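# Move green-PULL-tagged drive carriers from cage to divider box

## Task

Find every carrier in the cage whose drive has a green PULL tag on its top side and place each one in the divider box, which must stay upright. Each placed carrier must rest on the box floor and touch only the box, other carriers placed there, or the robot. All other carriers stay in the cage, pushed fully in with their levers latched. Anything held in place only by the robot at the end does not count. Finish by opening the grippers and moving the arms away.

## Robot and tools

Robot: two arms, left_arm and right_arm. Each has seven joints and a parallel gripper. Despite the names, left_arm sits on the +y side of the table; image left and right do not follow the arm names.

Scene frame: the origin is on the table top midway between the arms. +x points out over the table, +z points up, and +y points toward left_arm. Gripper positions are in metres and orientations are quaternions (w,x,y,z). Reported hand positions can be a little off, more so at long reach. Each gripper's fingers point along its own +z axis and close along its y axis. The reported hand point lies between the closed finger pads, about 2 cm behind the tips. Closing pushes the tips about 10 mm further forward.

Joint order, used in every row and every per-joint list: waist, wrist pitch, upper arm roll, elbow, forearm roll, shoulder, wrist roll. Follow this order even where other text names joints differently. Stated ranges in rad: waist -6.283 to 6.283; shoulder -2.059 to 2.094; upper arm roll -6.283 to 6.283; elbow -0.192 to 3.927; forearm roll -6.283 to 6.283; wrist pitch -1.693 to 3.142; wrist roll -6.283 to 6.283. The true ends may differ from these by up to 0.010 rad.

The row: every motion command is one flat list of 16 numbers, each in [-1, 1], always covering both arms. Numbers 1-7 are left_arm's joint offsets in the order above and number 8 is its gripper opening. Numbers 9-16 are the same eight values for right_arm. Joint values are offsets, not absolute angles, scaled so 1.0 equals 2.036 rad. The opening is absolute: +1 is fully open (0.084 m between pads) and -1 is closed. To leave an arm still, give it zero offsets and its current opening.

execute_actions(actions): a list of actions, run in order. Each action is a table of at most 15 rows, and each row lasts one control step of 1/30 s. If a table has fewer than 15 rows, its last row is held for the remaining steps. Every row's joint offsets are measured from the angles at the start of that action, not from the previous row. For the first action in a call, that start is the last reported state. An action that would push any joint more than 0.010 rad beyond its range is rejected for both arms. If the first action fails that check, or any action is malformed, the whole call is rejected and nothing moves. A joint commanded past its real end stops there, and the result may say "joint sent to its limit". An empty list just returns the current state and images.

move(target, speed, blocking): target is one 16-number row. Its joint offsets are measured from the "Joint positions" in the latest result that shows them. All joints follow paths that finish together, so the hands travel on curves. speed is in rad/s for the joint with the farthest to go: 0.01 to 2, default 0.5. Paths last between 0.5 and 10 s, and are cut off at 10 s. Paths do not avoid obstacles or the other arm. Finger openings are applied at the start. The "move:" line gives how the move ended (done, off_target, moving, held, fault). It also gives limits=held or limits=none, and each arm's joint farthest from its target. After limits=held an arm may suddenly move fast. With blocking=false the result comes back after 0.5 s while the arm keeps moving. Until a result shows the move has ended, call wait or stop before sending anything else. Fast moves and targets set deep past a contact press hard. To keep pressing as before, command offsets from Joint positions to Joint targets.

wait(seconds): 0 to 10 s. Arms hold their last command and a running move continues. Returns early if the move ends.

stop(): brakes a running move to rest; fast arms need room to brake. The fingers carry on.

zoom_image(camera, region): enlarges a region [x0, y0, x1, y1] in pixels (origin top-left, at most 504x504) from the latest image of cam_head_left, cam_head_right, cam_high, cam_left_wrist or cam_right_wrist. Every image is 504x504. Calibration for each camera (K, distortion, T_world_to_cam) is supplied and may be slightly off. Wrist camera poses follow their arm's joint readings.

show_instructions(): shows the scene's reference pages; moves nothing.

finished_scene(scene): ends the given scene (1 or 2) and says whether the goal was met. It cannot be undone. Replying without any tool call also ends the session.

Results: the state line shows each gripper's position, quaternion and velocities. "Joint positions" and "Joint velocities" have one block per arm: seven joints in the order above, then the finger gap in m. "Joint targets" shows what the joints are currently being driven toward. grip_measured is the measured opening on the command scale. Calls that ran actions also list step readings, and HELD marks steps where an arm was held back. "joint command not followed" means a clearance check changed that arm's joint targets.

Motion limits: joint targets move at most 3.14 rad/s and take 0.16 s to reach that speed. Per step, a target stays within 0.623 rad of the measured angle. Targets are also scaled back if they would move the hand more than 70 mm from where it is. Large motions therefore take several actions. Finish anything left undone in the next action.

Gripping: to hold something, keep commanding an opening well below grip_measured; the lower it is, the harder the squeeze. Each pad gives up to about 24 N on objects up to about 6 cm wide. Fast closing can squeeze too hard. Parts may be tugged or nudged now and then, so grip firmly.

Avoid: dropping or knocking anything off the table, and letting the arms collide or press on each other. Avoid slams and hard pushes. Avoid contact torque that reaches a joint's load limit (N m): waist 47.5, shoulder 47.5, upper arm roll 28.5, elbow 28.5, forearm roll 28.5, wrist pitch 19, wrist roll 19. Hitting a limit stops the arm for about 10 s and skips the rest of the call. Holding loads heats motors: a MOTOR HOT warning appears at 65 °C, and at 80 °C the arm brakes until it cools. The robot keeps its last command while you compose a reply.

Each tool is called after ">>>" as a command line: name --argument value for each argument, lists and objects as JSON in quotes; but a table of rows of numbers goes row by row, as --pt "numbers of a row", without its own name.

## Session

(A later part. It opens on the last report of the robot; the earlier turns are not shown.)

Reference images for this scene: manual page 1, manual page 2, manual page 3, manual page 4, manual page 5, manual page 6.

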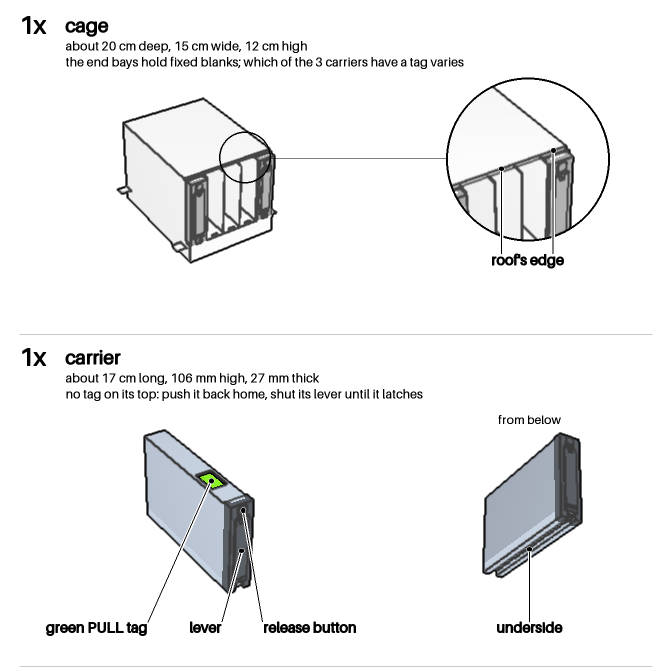

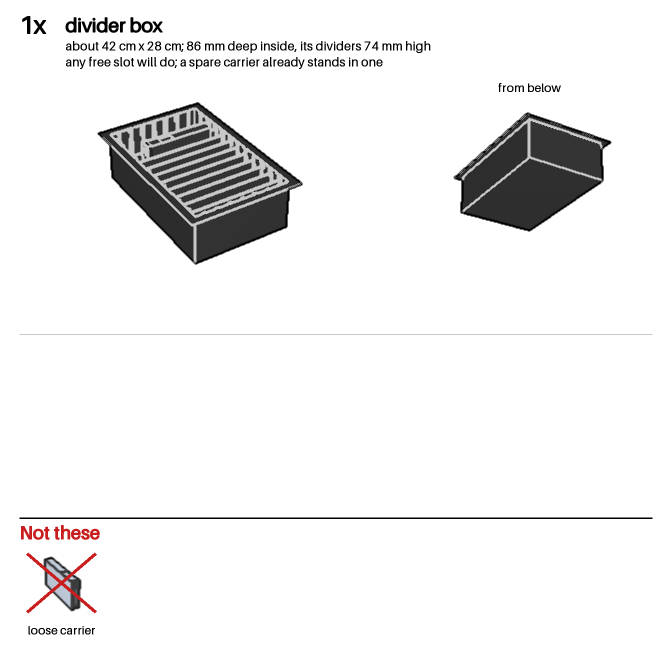

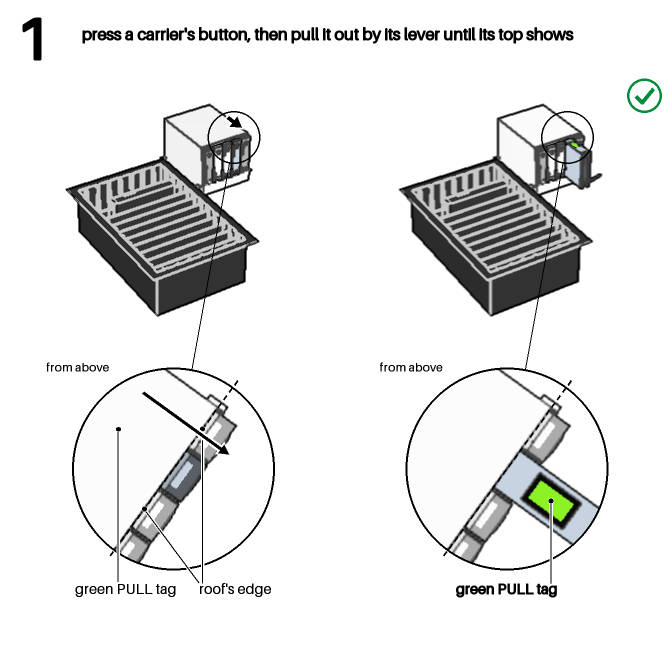

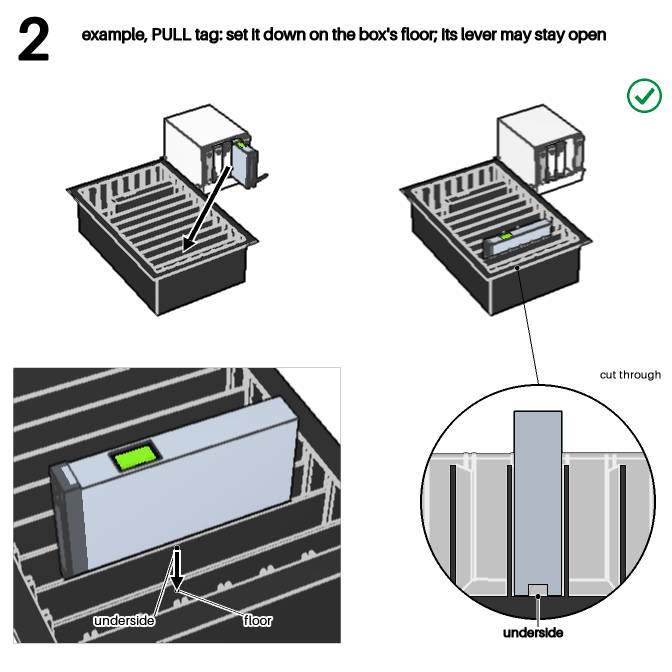

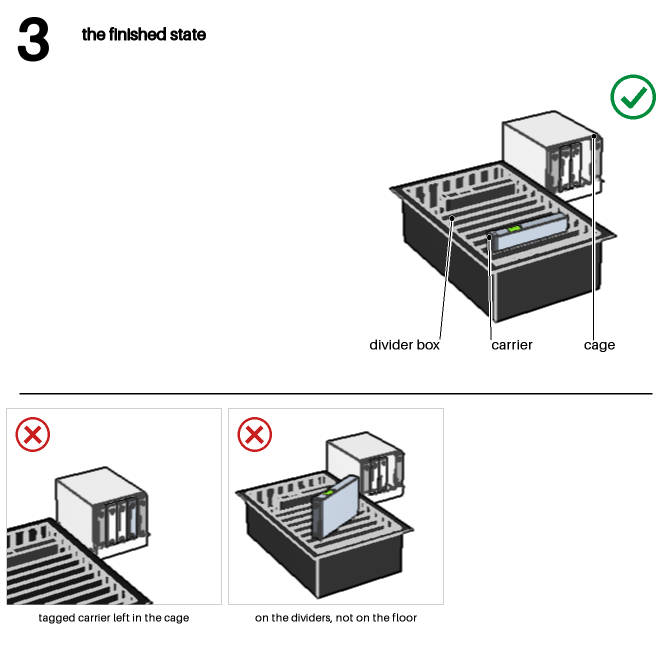

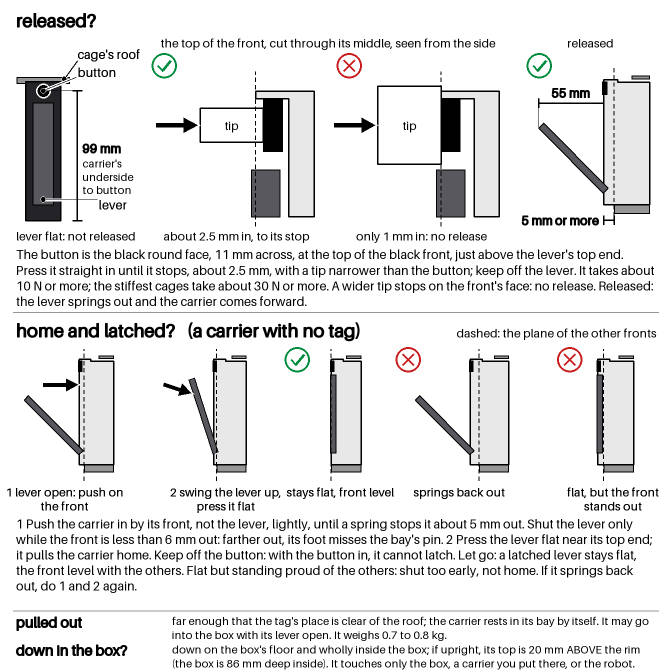

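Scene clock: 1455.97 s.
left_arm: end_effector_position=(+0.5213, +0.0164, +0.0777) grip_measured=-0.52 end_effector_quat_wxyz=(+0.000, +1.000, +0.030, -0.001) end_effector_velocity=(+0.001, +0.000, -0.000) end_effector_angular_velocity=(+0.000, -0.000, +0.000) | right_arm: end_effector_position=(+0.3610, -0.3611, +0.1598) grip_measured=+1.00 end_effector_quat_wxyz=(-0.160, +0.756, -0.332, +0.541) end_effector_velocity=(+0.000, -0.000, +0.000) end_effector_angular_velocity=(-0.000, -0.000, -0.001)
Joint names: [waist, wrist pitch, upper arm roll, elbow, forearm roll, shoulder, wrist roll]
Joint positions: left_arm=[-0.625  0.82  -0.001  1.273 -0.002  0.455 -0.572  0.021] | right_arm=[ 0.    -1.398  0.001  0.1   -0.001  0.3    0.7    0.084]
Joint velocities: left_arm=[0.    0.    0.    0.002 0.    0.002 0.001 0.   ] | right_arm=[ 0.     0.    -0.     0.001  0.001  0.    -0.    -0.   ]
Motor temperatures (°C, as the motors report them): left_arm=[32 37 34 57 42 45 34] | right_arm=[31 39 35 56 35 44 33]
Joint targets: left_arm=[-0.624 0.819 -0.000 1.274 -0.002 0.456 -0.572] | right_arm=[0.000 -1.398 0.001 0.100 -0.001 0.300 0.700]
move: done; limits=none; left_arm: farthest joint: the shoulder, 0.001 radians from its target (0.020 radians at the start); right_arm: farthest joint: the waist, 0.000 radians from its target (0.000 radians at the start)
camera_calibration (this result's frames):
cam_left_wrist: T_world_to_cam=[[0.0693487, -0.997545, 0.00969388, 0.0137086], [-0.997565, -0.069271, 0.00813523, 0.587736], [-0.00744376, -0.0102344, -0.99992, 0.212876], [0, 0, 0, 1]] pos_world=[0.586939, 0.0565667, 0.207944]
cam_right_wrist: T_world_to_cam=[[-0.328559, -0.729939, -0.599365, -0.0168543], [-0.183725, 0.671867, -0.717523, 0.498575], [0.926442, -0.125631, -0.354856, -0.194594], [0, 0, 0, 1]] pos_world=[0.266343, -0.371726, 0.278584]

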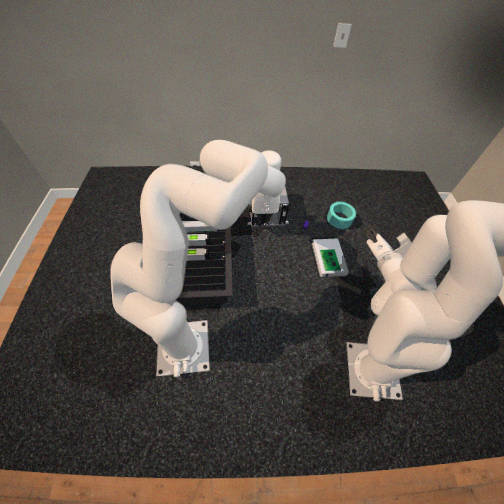

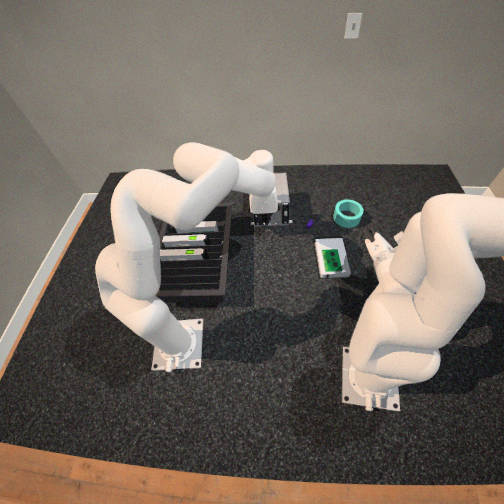

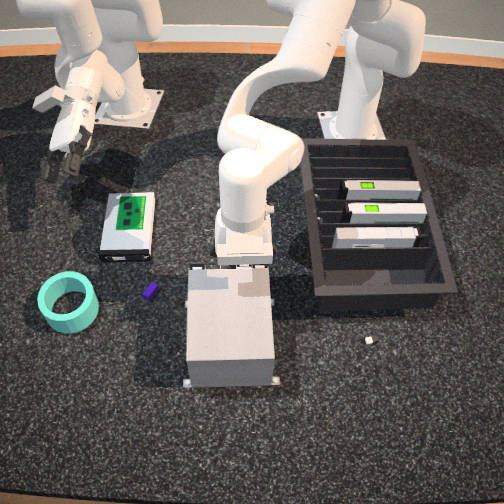

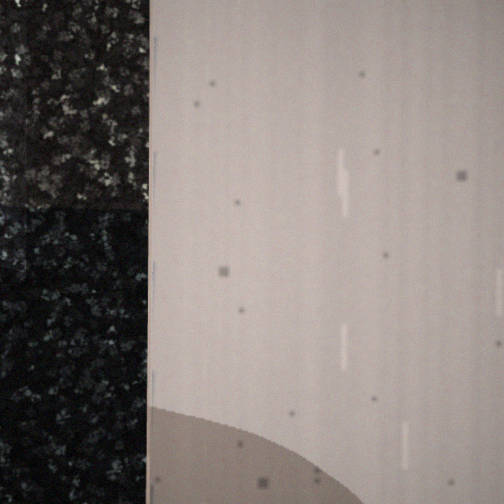

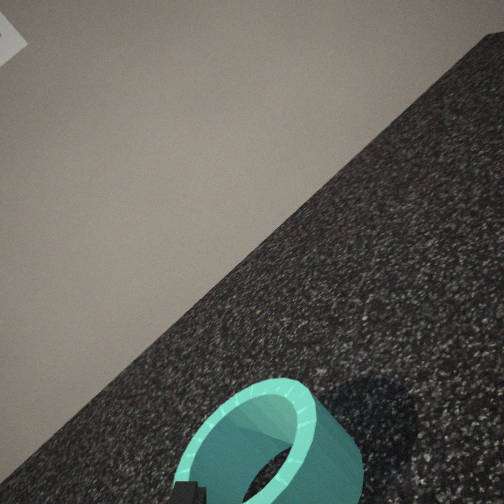

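>>> move --target '[-0.0377,-0.0307,0,-0.1195,0,-0.0898,-0.0377,-0.5, 0,0,0,0,0,0,0,1]' --speed 0.25

>>> move --target '[0,0,0,0,0,0,0,-1, 0,0,0,0,0,0,0,1]'

Scene clock: 1469.50 s.
left_arm: end_effector_position=(+0.4515, +0.0122, +0.0878) grip_measured=-0.52 end_effector_quat_wxyz=(+0.001, +1.000, +0.030, -0.000) end_effector_velocity=(-0.002, -0.000, -0.000) end_effector_angular_velocity=(+0.001, +0.002, -0.002) | right_arm: end_effector_position=(+0.3610, -0.3611, +0.1598) grip_measured=+1.00 end_effector_quat_wxyz=(-0.160, +0.756, -0.332, +0.541) end_effector_velocity=(+0.000, +0.001, -0.000) end_effector_angular_velocity=(+0.001, +0.000, +0.002)
Joint names: [waist, wrist pitch, upper arm roll, elbow, forearm roll, shoulder, wrist roll]
Joint positions: left_arm=[-0.702  0.757 -0.001  1.03  -0.002  0.273 -0.649  0.021] | right_arm=[ 0.    -1.398  0.001  0.1   -0.001  0.3    0.7    0.084]
Joint velocities: left_arm=[-0.001  0.001 -0.001 -0.003  0.    -0.002 -0.001 -0.   ] | right_arm=[-0.     0.     0.001  0.    -0.002  0.     0.    -0.   ]
Motor temperatures (°C, as the motors report them): left_arm=[32 38 35 61 42 45 34] | right_arm=[31 39 35 56 35 44 33]
Joint targets: left_arm=[-0.702 0.757 -0.001 1.030 -0.002 0.273 -0.649] | right_arm=[0.000 -1.398 0.001 0.100 -0.001 0.300 0.700]
move: done; limits=none; left_arm: farthest joint: the shoulder, 0.001 radians from its target (0.183 radians at the start); right_arm: farthest joint: the waist, 0.000 radians from its target (0.000 radians at the start)
camera_calibration (this result's frames):
cam_left_wrist: T_world_to_cam=[[0.0695109, -0.997526, 0.0104807, 0.0140595], [-0.997565, -0.0694466, 0.00637628, 0.517876], [-0.00563266, -0.0108984, -0.999925, 0.221647], [0, 0, 0, 1]] pos_world=[0.516887, 0.0524051, 0.218181]
cam_right_wrist: T_world_to_cam=[[-0.328559, -0.729939, -0.599365, -0.0168542], [-0.183725, 0.671867, -0.717523, 0.498575], [0.926442, -0.125631, -0.354856, -0.194594], [0, 0, 0, 1]] pos_world=[0.266343, -0.371726, 0.278584]

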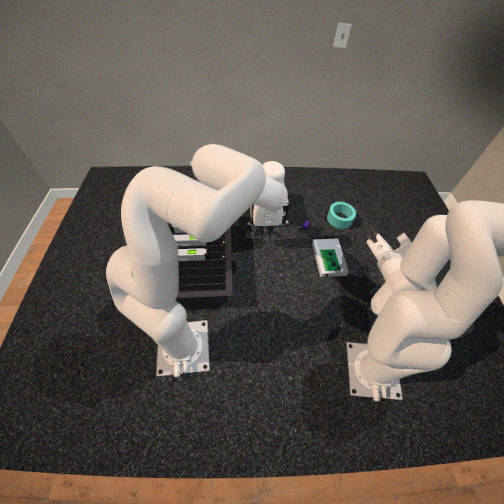

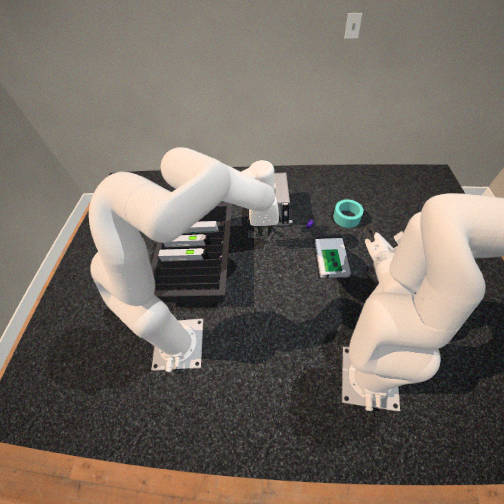

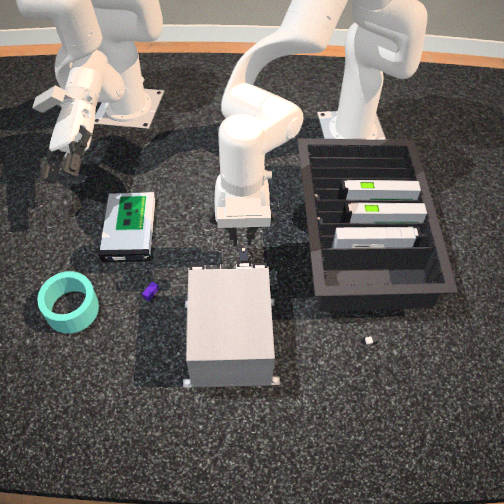

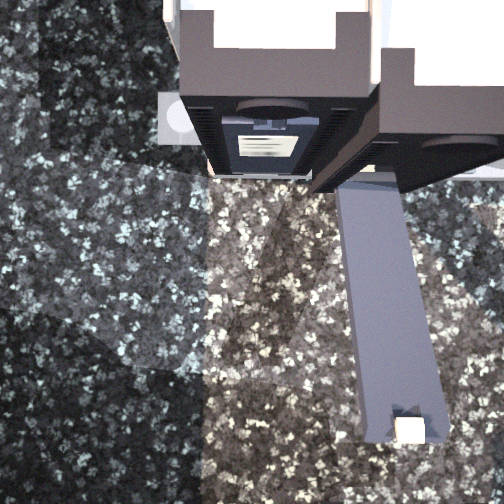

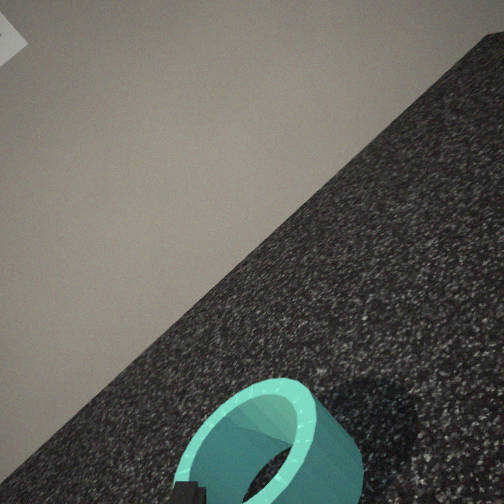

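Scene clock: 1470.00 s.
left_arm: end_effector_position=(+0.4515, +0.0122, +0.0878) grip_measured=-1.00 end_effector_quat_wxyz=(+0.001, +1.000, +0.030, -0.000) end_effector_velocity=(-0.000, +0.000, -0.000) end_effector_angular_velocity=(+0.001, +0.001, +0.000) | right_arm: end_effector_position=(+0.3610, -0.3611, +0.1598) grip_measured=+1.00 end_effector_quat_wxyz=(-0.160, +0.756, -0.332, +0.541) end_effector_velocity=(+0.000, -0.000, -0.000) end_effector_angular_velocity=(+0.000, +0.000, -0.000)
Joint names: [waist, wrist pitch, upper arm roll, elbow, forearm roll, shoulder, wrist roll]
Joint positions: left_arm=[-0.702  0.757 -0.001  1.03  -0.002  0.273 -0.649  0.   ] | right_arm=[ 0.    -1.398  0.001  0.1   -0.001  0.3    0.7    0.084]
Joint velocities: left_arm=[ 0.001  0.001 -0.001 -0.     0.    -0.    -0.     0.   ] | right_arm=[-0.  0.  0.  0. -0.  0.  0.  0.]
Motor temperatures (°C, as the motors report them): left_arm=[32 38 35 61 42 45 34] | right_arm=[31 39 35 56 35 44 33]
Joint targets: left_arm=[-0.702 0.757 -0.001 1.030 -0.002 0.273 -0.649] | right_arm=[0.000 -1.398 0.001 0.100 -0.001 0.300 0.700]
move: done; limits=none; left_arm: farthest joint: the waist, 0.000 radians from its target (0.000 radians at the start); right_arm: farthest joint: the waist, 0.000 radians from its target (0.000 radians at the start)
camera_calibration (this result's frames):
cam_left_wrist: T_world_to_cam=[[0.0695151, -0.997526, 0.0104784, 0.0140595], [-0.997565, -0.0694508, 0.00637878, 0.517877], [-0.00563527, -0.0108963, -0.999925, 0.221646], [0, 0, 0, 1]] pos_world=[0.516888, 0.0524068, 0.218179]
cam_right_wrist: T_world_to_cam=[[-0.328559, -0.729939, -0.599365, -0.0168542], [-0.183725, 0.671868, -0.717523, 0.498575], [0.926442, -0.125631, -0.354856, -0.194594], [0, 0, 0, 1]] pos_world=[0.266343, -0.371726, 0.278584]

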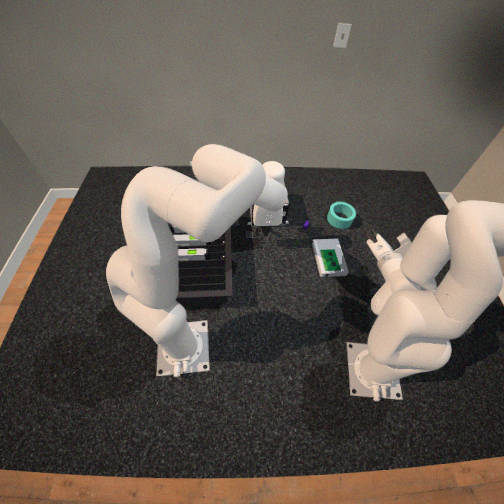

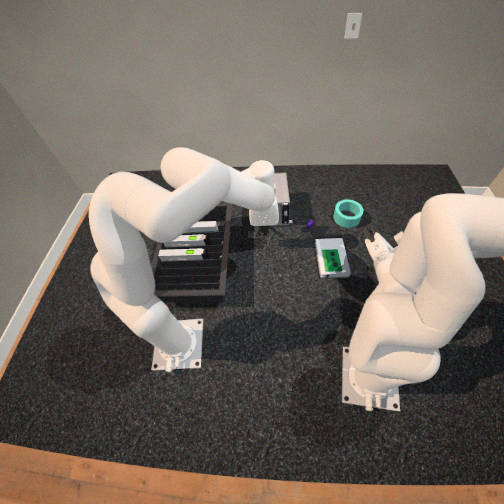

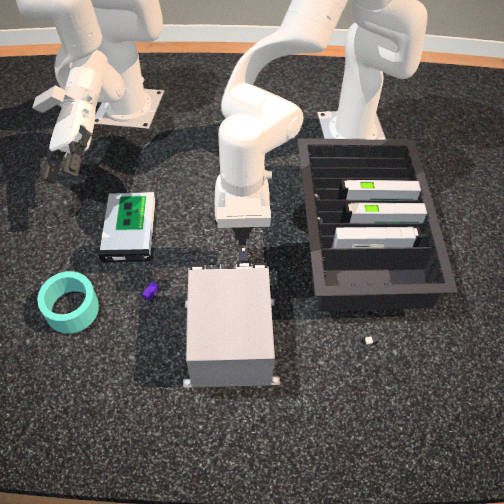

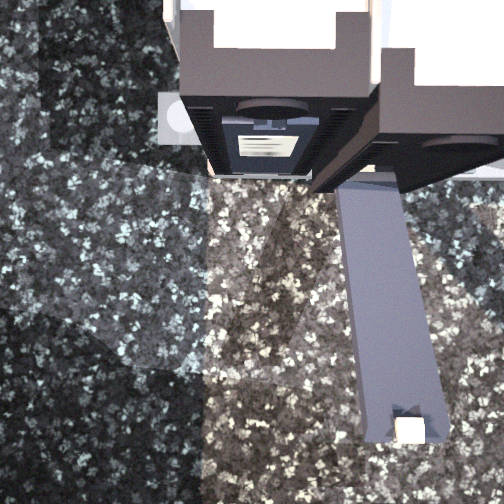

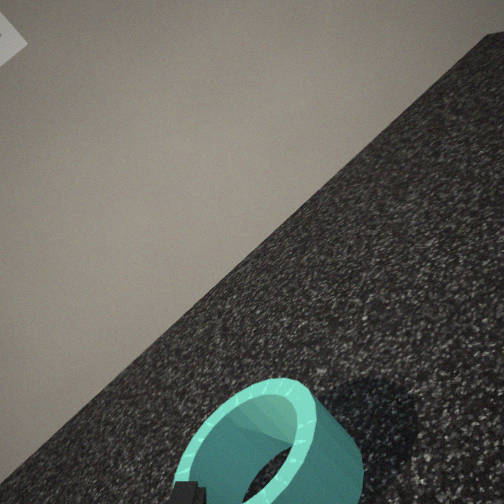

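>>> move --target '[0.0215,0.0207,0,0.0632,0,0.0425,0.0215,-1, 0,0,0,0,0,0,0,1]' --speed 0.1

Scene clock: 1483.17 s.
left_arm: end_effector_position=(+0.4893, +0.0145, +0.0881) grip_measured=-1.00 end_effector_quat_wxyz=(+0.001, +1.000, +0.030, -0.001) end_effector_velocity=(+0.002, +0.000, +0.000) end_effector_angular_velocity=(-0.000, -0.002, +0.002) | right_arm: end_effector_position=(+0.3610, -0.3611, +0.1598) grip_measured=+1.00 end_effector_quat_wxyz=(-0.160, +0.756, -0.332, +0.541) end_effector_velocity=(-0.000, +0.000, -0.000) end_effector_angular_velocity=(+0.000, -0.000, -0.000)
Joint names: [waist, wrist pitch, upper arm roll, elbow, forearm roll, shoulder, wrist roll]
Joint positions: left_arm=[-0.658  0.799 -0.001  1.158 -0.002  0.359 -0.605  0.   ] | right_arm=[ 0.    -1.398  0.001  0.1   -0.001  0.3    0.7    0.084]
Joint velocities: left_arm=[0.001 0.    0.001 0.004 0.    0.002 0.    0.   ] | right_arm=[ 0.    -0.001  0.    -0.     0.     0.     0.    -0.   ]
Motor temperatures (°C, as the motors report them): left_arm=[32 38 34 58 42 45 34] | right_arm=[31 39 35 56 35 44 33]
Joint targets: left_arm=[-0.658 0.799 -0.001 1.159 -0.002 0.359 -0.605] | right_arm=[0.000 -1.398 0.001 0.100 -0.001 0.300 0.700]
move: done; limits=none; left_arm: farthest joint: the waist, 0.000 radians from its target (0.043 radians at the start); right_arm: farthest joint: the waist, 0.000 radians from its target (0.000 radians at the start)
camera_calibration (this result's frames):
cam_left_wrist: T_world_to_cam=[[0.0692727, -0.997541, 0.0106368, 0.0138537], [-0.997581, -0.0692062, 0.00650577, 0.55566], [-0.00575365, -0.0110617, -0.999922, 0.222198], [0, 0, 0, 1]] pos_world=[0.554635, 0.0547326, 0.218418]
cam_right_wrist: T_world_to_cam=[[-0.328559, -0.729939, -0.599365, -0.0168542], [-0.183725, 0.671867, -0.717523, 0.498575], [0.926442, -0.125631, -0.354856, -0.194594], [0, 0, 0, 1]] pos_world=[0.266343, -0.371726, 0.278584]

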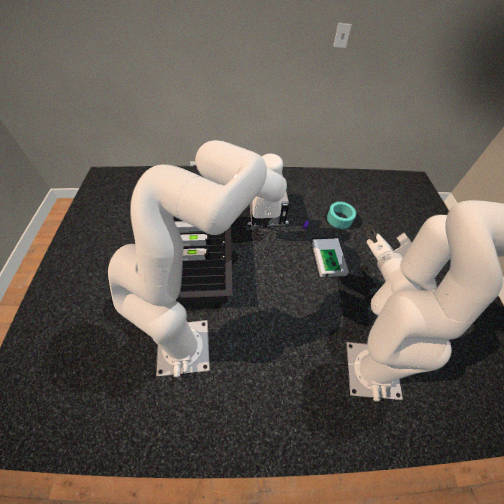

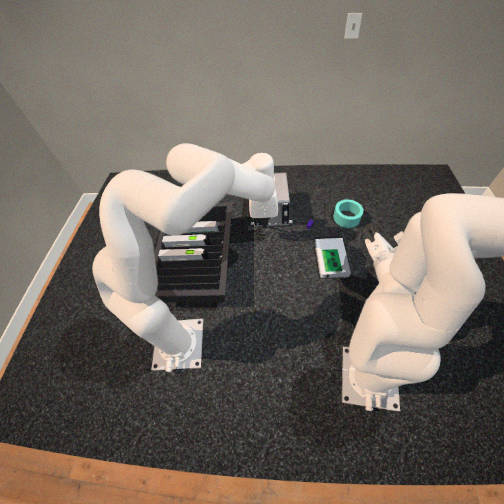

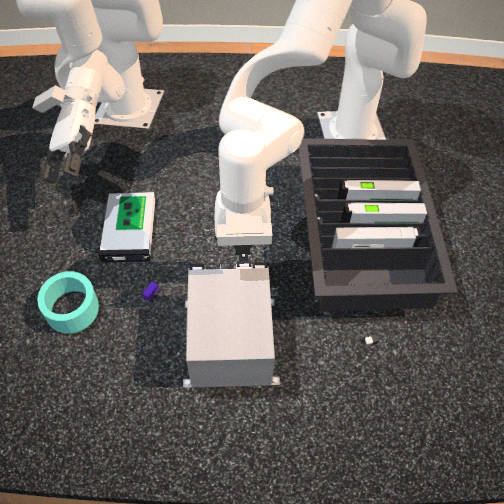

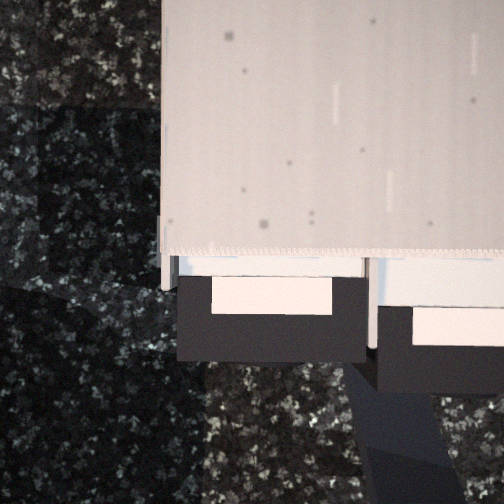

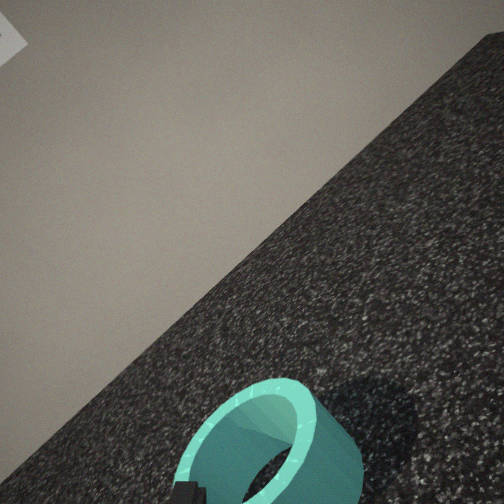

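>>> move --target '[0.0125,0.0156,0,0.0453,0,0.0297,0.0125,-1, 0,0,0,0,0,0,0,1]' --speed 0.08

Scene clock: 1488.57 s.
left_arm: end_effector_position=(+0.5141, +0.0157, +0.0881) grip_measured=-1.00 end_effector_quat_wxyz=(+0.001, +1.000, +0.030, -0.001) end_effector_velocity=(+0.000, +0.000, -0.000) end_effector_angular_velocity=(+0.001, +0.000, +0.000) | right_arm: end_effector_position=(+0.3610, -0.3611, +0.1598) grip_measured=+1.00 end_effector_quat_wxyz=(-0.160, +0.756, -0.332, +0.541) end_effector_velocity=(+0.001, +0.000, +0.001) end_effector_angular_velocity=(+0.000, -0.002, +0.001)
Joint names: [waist, wrist pitch, upper arm roll, elbow, forearm roll, shoulder, wrist roll]
Joint positions: left_arm=[-0.633  0.831 -0.001  1.25  -0.002  0.419 -0.579  0.   ] | right_arm=[ 0.    -1.398  0.001  0.1   -0.001  0.3    0.7    0.084]
Joint velocities: left_arm=[-0.     0.002  0.001  0.002 -0.     0.002  0.     0.   ] | right_arm=[ 0.    -0.     0.     0.002 -0.    -0.     0.001 -0.   ]
Motor temperatures (°C, as the motors report them): left_arm=[32 38 34 58 42 45 34] | right_arm=[31 39 35 56 35 44 33]
Joint targets: left_arm=[-0.633 0.831 -0.001 1.251 -0.002 0.420 -0.579] | right_arm=[0.000 -1.398 0.001 0.100 -0.001 0.300 0.700]
move: done; limits=none; left_arm: farthest joint: the waist, 0.000 radians from its target (0.025 radians at the start); right_arm: farthest joint: the waist, 0.000 radians from its target (0.000 radians at the start)
camera_calibration (this result's frames):
cam_left_wrist: T_world_to_cam=[[0.0692402, -0.997542, 0.0107776, 0.0133067], [-0.997584, -0.0691731, 0.00648247, 0.580541], [-0.00572101, -0.0112004, -0.999921, 0.222322], [0, 0, 0, 1]] pos_world=[0.579488, 0.0559219, 0.218398]
cam_right_wrist: T_world_to_cam=[[-0.328559, -0.729939, -0.599365, -0.0168543], [-0.183725, 0.671867, -0.717523, 0.498575], [0.926442, -0.125631, -0.354856, -0.194594], [0, 0, 0, 1]] pos_world=[0.266343, -0.371726, 0.278584]

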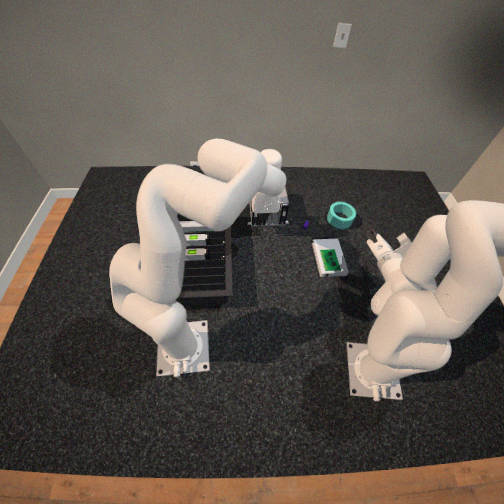

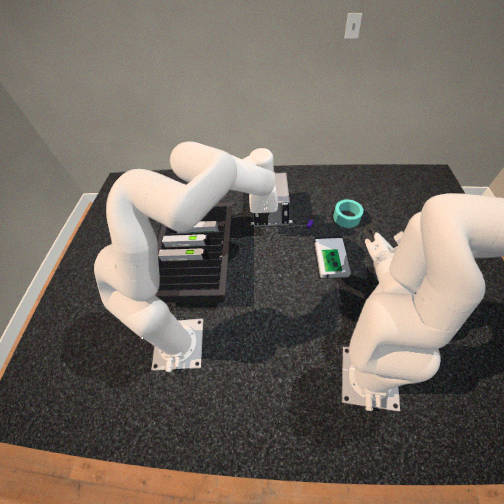

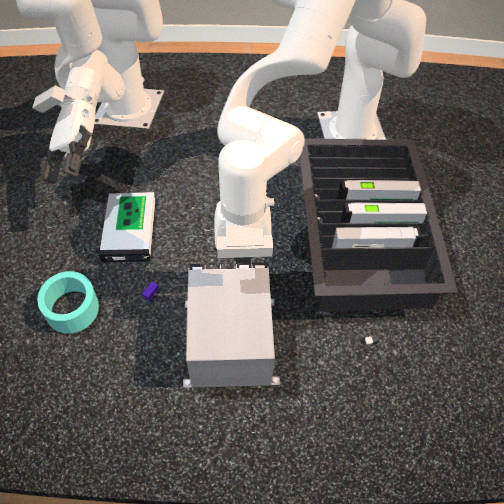

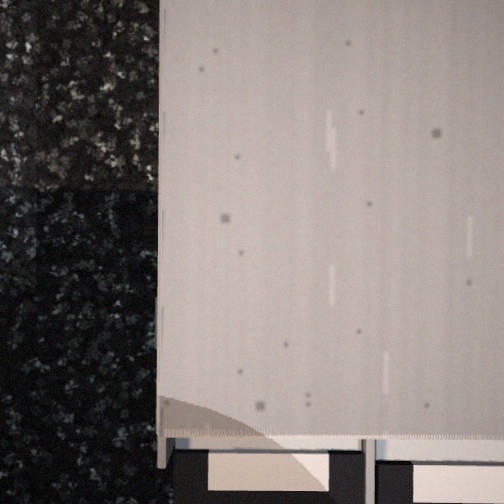

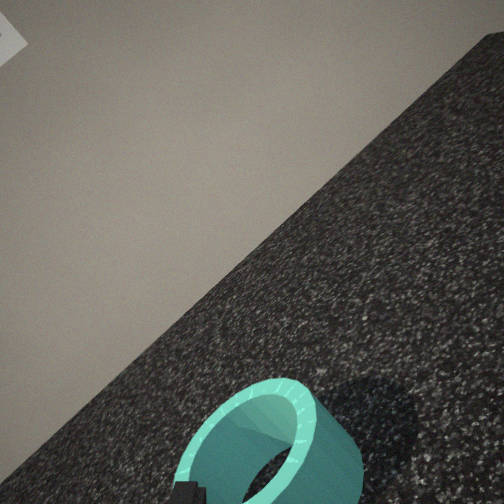

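>>> move --target '[0.0025,0.0033,0,0.0093,0,0.0060,0.0025,-1, 0,0,0,0,0,0,0,1]' --speed 0.03

Scene clock: 1492.10 s.
left_arm: end_effector_position=(+0.5191, +0.0160, +0.0881) grip_measured=-1.00 end_effector_quat_wxyz=(+0.001, +1.000, +0.030, -0.000) end_effector_velocity=(-0.000, -0.001, -0.000) end_effector_angular_velocity=(-0.000, +0.001, -0.001) | right_arm: end_effector_position=(+0.3610, -0.3611, +0.1598) grip_measured=+1.00 end_effector_quat_wxyz=(-0.160, +0.756, -0.332, +0.541) end_effector_velocity=(+0.000, +0.000, +0.001) end_effector_angular_velocity=(-0.001, -0.003, +0.001)
Joint names: [waist, wrist pitch, upper arm roll, elbow, forearm roll, shoulder, wrist roll]
Joint positions: left_arm=[-0.628  0.838 -0.001  1.269 -0.002  0.431 -0.574  0.   ] | right_arm=[ 0.    -1.398  0.001  0.1   -0.001  0.3    0.7    0.084]
Joint velocities: left_arm=[ 0.001  0.001 -0.001  0.002 -0.     0.001  0.     0.   ] | right_arm=[ 0.001 -0.003 -0.     0.001  0.     0.    -0.001  0.   ]
Motor temperatures (°C, as the motors report them): left_arm=[32 38 34 58 42 45 34] | right_arm=[31 39 35 56 35 44 33]
Joint targets: left_arm=[-0.628 0.838 -0.001 1.269 -0.002 0.432 -0.574] | right_arm=[0.000 -1.398 0.001 0.100 -0.001 0.300 0.700]
move: done; limits=none; left_arm: farthest joint: the wrist roll, 0.001 radians from its target (0.006 radians at the start); right_arm: farthest joint: the waist, 0.000 radians from its target (0.000 radians at the start)
camera_calibration (this result's frames):
cam_left_wrist: T_world_to_cam=[[0.0692088, -0.997543, 0.0108378, 0.0133231], [-0.997586, -0.0691417, 0.0064466, 0.585498], [-0.00568142, -0.0112578, -0.99992, 0.222351], [0, 0, 0, 1]] pos_world=[0.584425, 0.0562758, 0.218415]
cam_right_wrist: T_world_to_cam=[[-0.328559, -0.729939, -0.599365, -0.0168543], [-0.183725, 0.671867, -0.717523, 0.498575], [0.926442, -0.125631, -0.354856, -0.194594], [0, 0, 0, 1]] pos_world=[0.266343, -0.371726, 0.278584]

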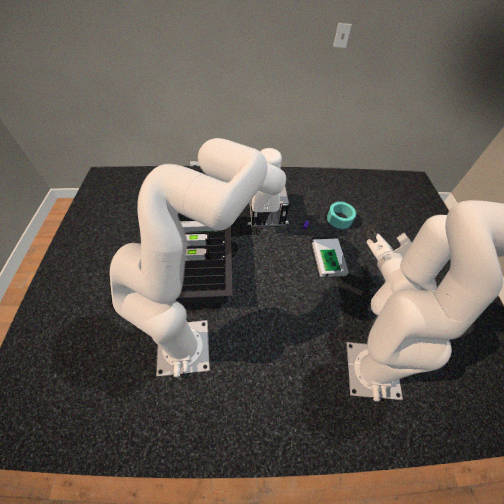

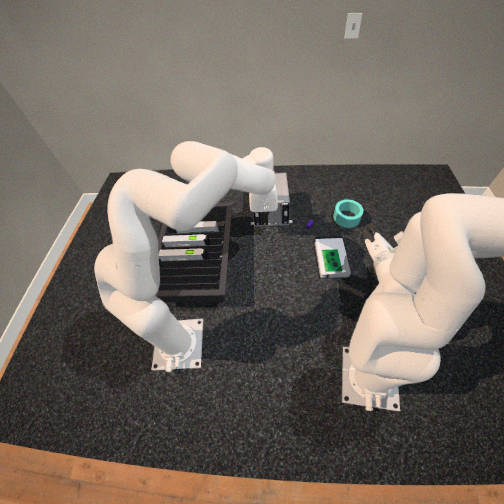

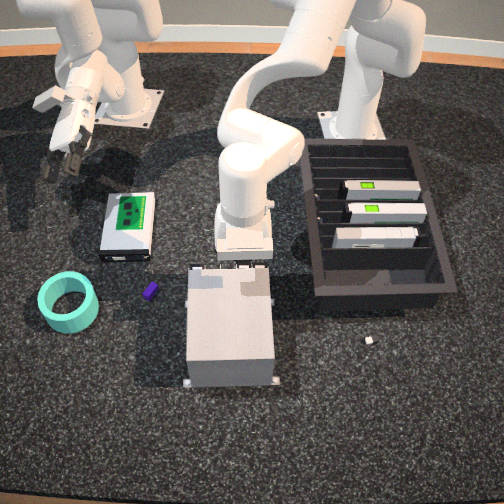

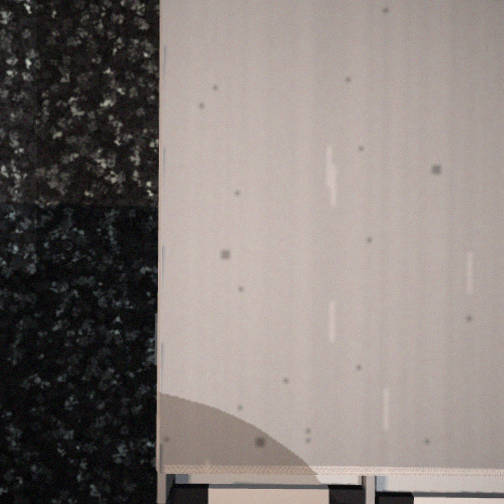

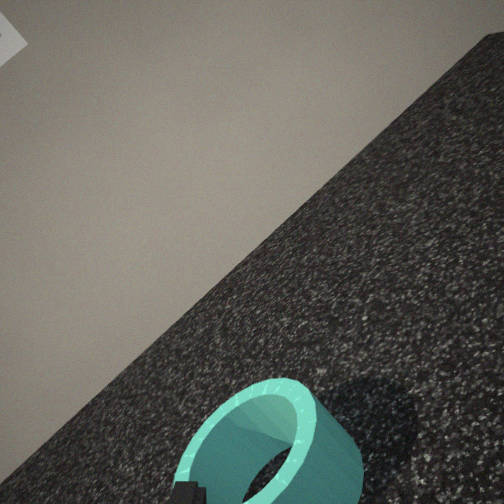

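>>> move --target '[0.0020,0.0027,0,0.0075,0,0.0048,0.0020,-1, 0,0,0,0,0,0,0,1]' --speed 0.03

Scene clock: 1495.07 s.
left_arm: end_effector_position=(+0.5232, +0.0165, +0.0881) grip_measured=-1.00 end_effector_quat_wxyz=(+0.001, +1.000, +0.030, -0.000) end_effector_velocity=(+0.000, +0.001, +0.000) end_effector_angular_velocity=(+0.001, +0.001, -0.000) | right_arm: end_effector_position=(+0.3610, -0.3611, +0.1598) grip_measured=+1.00 end_effector_quat_wxyz=(-0.160, +0.756, -0.332, +0.541) end_effector_velocity=(+0.000, -0.000, -0.000) end_effector_angular_velocity=(-0.001, +0.001, -0.002)
Joint names: [waist, wrist pitch, upper arm roll, elbow, forearm roll, shoulder, wrist roll]
Joint positions: left_arm=[-0.623  0.843 -0.001  1.284 -0.002  0.441 -0.57   0.   ] | right_arm=[ 0.    -1.398  0.001  0.1   -0.001  0.3    0.7    0.084]
Joint velocities: left_arm=[ 0.001  0.003  0.001  0.002 -0.     0.001  0.002  0.   ] | right_arm=[ 0.     0.001  0.     0.     0.003  0.    -0.001  0.   ]
Motor temperatures (°C, as the motors report them): left_arm=[32 38 34 58 42 45 34] | right_arm=[31 39 35 56 35 44 33]
Joint targets: left_arm=[-0.624 0.843 -0.001 1.284 -0.002 0.441 -0.570] | right_arm=[0.000 -1.398 0.001 0.100 -0.001 0.300 0.700]
move: done; limits=none; left_arm: farthest joint: the wrist pitch, 0.001 radians from its target (0.006 radians at the start); right_arm: farthest joint: the waist, 0.000 radians from its target (0.000 radians at the start)
camera_calibration (this result's frames):
cam_left_wrist: T_world_to_cam=[[0.0695635, -0.997519, 0.0108376, 0.013361], [-0.997563, -0.0694997, 0.00616077, 0.589681], [-0.00539228, -0.0112398, -0.999922, 0.222251], [0, 0, 0, 1]] pos_world=[0.588513, 0.0568085, 0.218456]
cam_right_wrist: T_world_to_cam=[[-0.328559, -0.729939, -0.599365, -0.0168543], [-0.183725, 0.671867, -0.717523, 0.498575], [0.926442, -0.125631, -0.354856, -0.194594], [0, 0, 0, 1]] pos_world=[0.266343, -0.371726, 0.278584]

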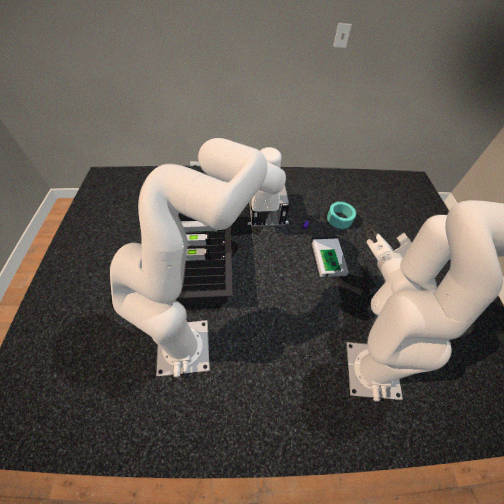

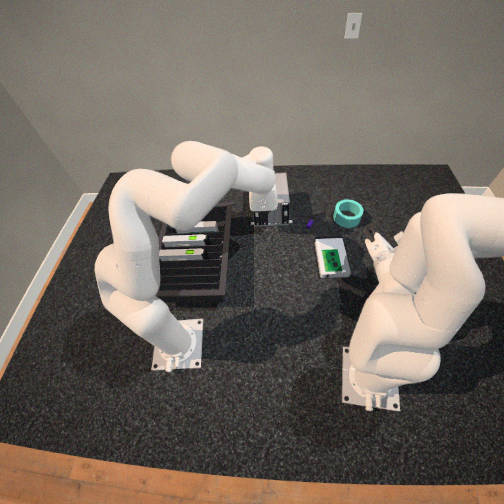

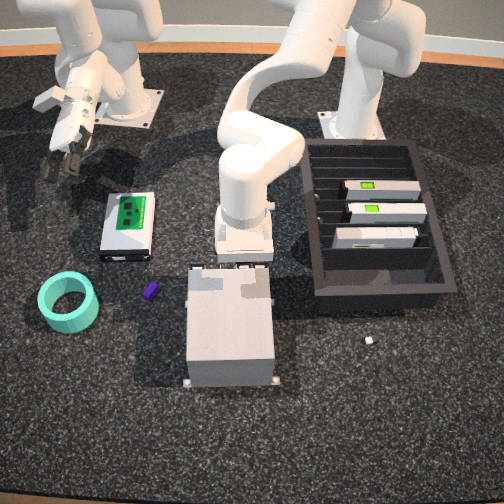

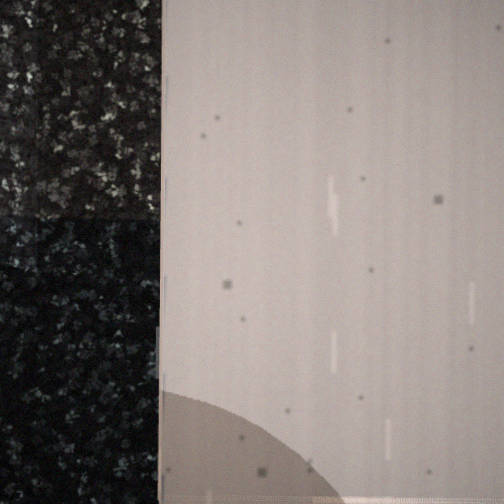

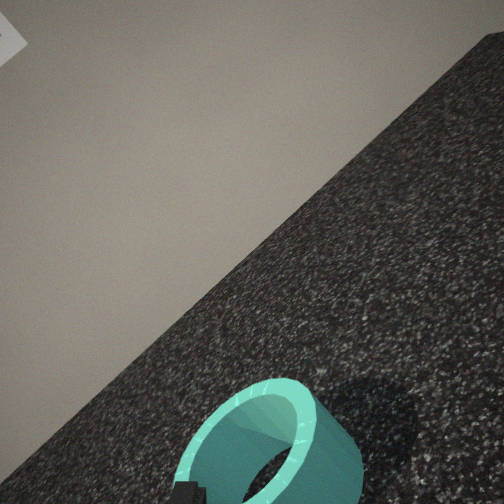

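>>> move --target '[0.0015,0.0020,0,0.0056,0,0.0036,0.0015,-1, 0,0,0,0,0,0,0,1]' --speed 0.02

Scene clock: 1500.23 s.
left_arm: end_effector_position=(+0.5250, +0.0163, +0.0876) grip_measured=-1.00 end_effector_quat_wxyz=(+0.001, +1.000, +0.030, -0.001) end_effector_velocity=(+0.001, +0.000, +0.000) end_effector_angular_velocity=(+0.000, -0.001, -0.000) | right_arm: end_effector_position=(+0.3610, -0.3611, +0.1598) grip_measured=+1.00 end_effector_quat_wxyz=(-0.160, +0.756, -0.332, +0.541) end_effector_velocity=(-0.000, +0.001, -0.000) end_effector_angular_velocity=(+0.001, +0.001, +0.002)
Joint names: [waist, wrist pitch, upper arm roll, elbow, forearm roll, shoulder, wrist roll]
Joint positions: left_arm=[-0.621  0.848 -0.002  1.294 -0.002  0.448 -0.567  0.   ] | right_arm=[ 0.    -1.398  0.001  0.1   -0.001  0.3    0.7    0.084]
Joint velocities: left_arm=[-0.001  0.001  0.001  0.003  0.     0.001  0.001  0.   ] | right_arm=[ 0.001 -0.     0.    -0.001 -0.001 -0.     0.001  0.   ]
Motor temperatures (°C, as the motors report them): left_arm=[32 38 34 58 42 45 34] | right_arm=[31 39 35 56 35 44 33]
Joint targets: left_arm=[-0.620 0.847 -0.001 1.296 -0.002 0.449 -0.567] | right_arm=[0.000 -1.398 0.001 0.100 -0.001 0.300 0.700]
move: done; limits=none; left_arm: farthest joint: the waist, 0.001 radians from its target (0.004 radians at the start); right_arm: farthest joint: the waist, 0.000 radians from its target (0.000 radians at the start)
camera_calibration (this result's frames):
cam_left_wrist: T_world_to_cam=[[0.0682093, -0.997618, 0.0102557, 0.0137603], [-0.997642, -0.0681255, 0.00830521, 0.5913], [-0.00758676, -0.010798, -0.999913, 0.22292], [0, 0, 0, 1]] pos_world=[0.590658, 0.0564172, 0.217848]
cam_right_wrist: T_world_to_cam=[[-0.328559, -0.729939, -0.599365, -0.0168542], [-0.183725, 0.671867, -0.717523, 0.498575], [0.926442, -0.125631, -0.354856, -0.194594], [0, 0, 0, 1]] pos_world=[0.266343, -0.371726, 0.278584]

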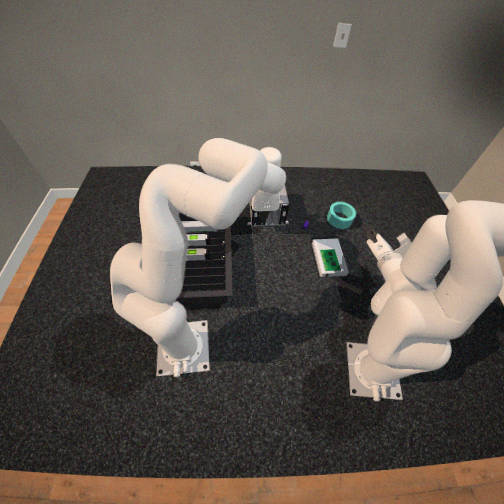

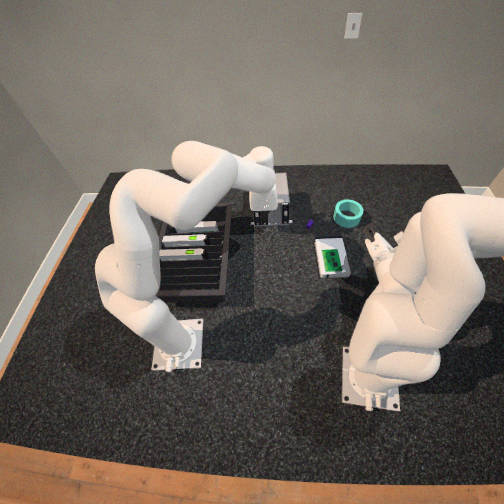

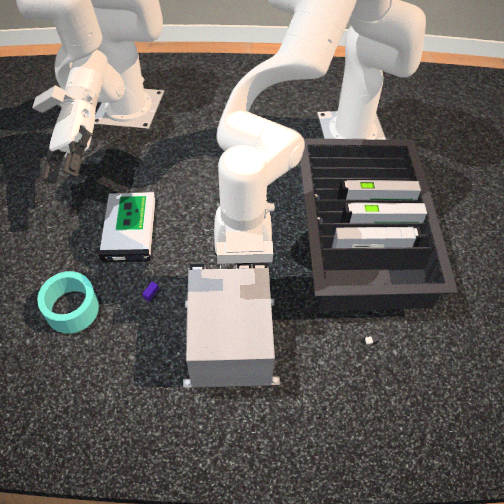

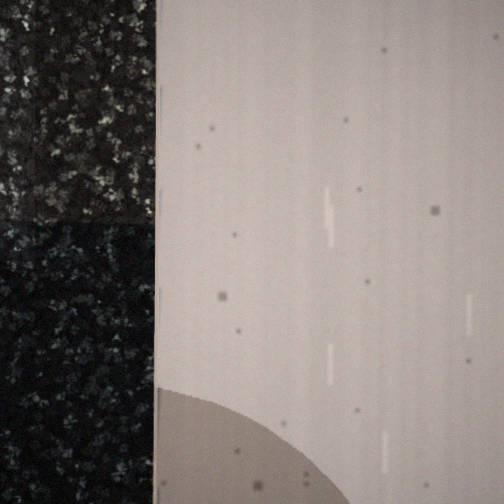

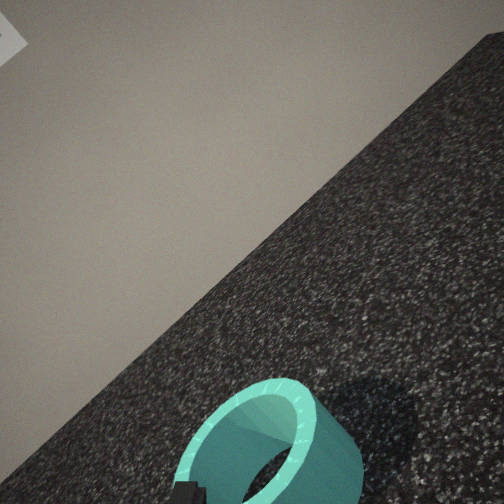

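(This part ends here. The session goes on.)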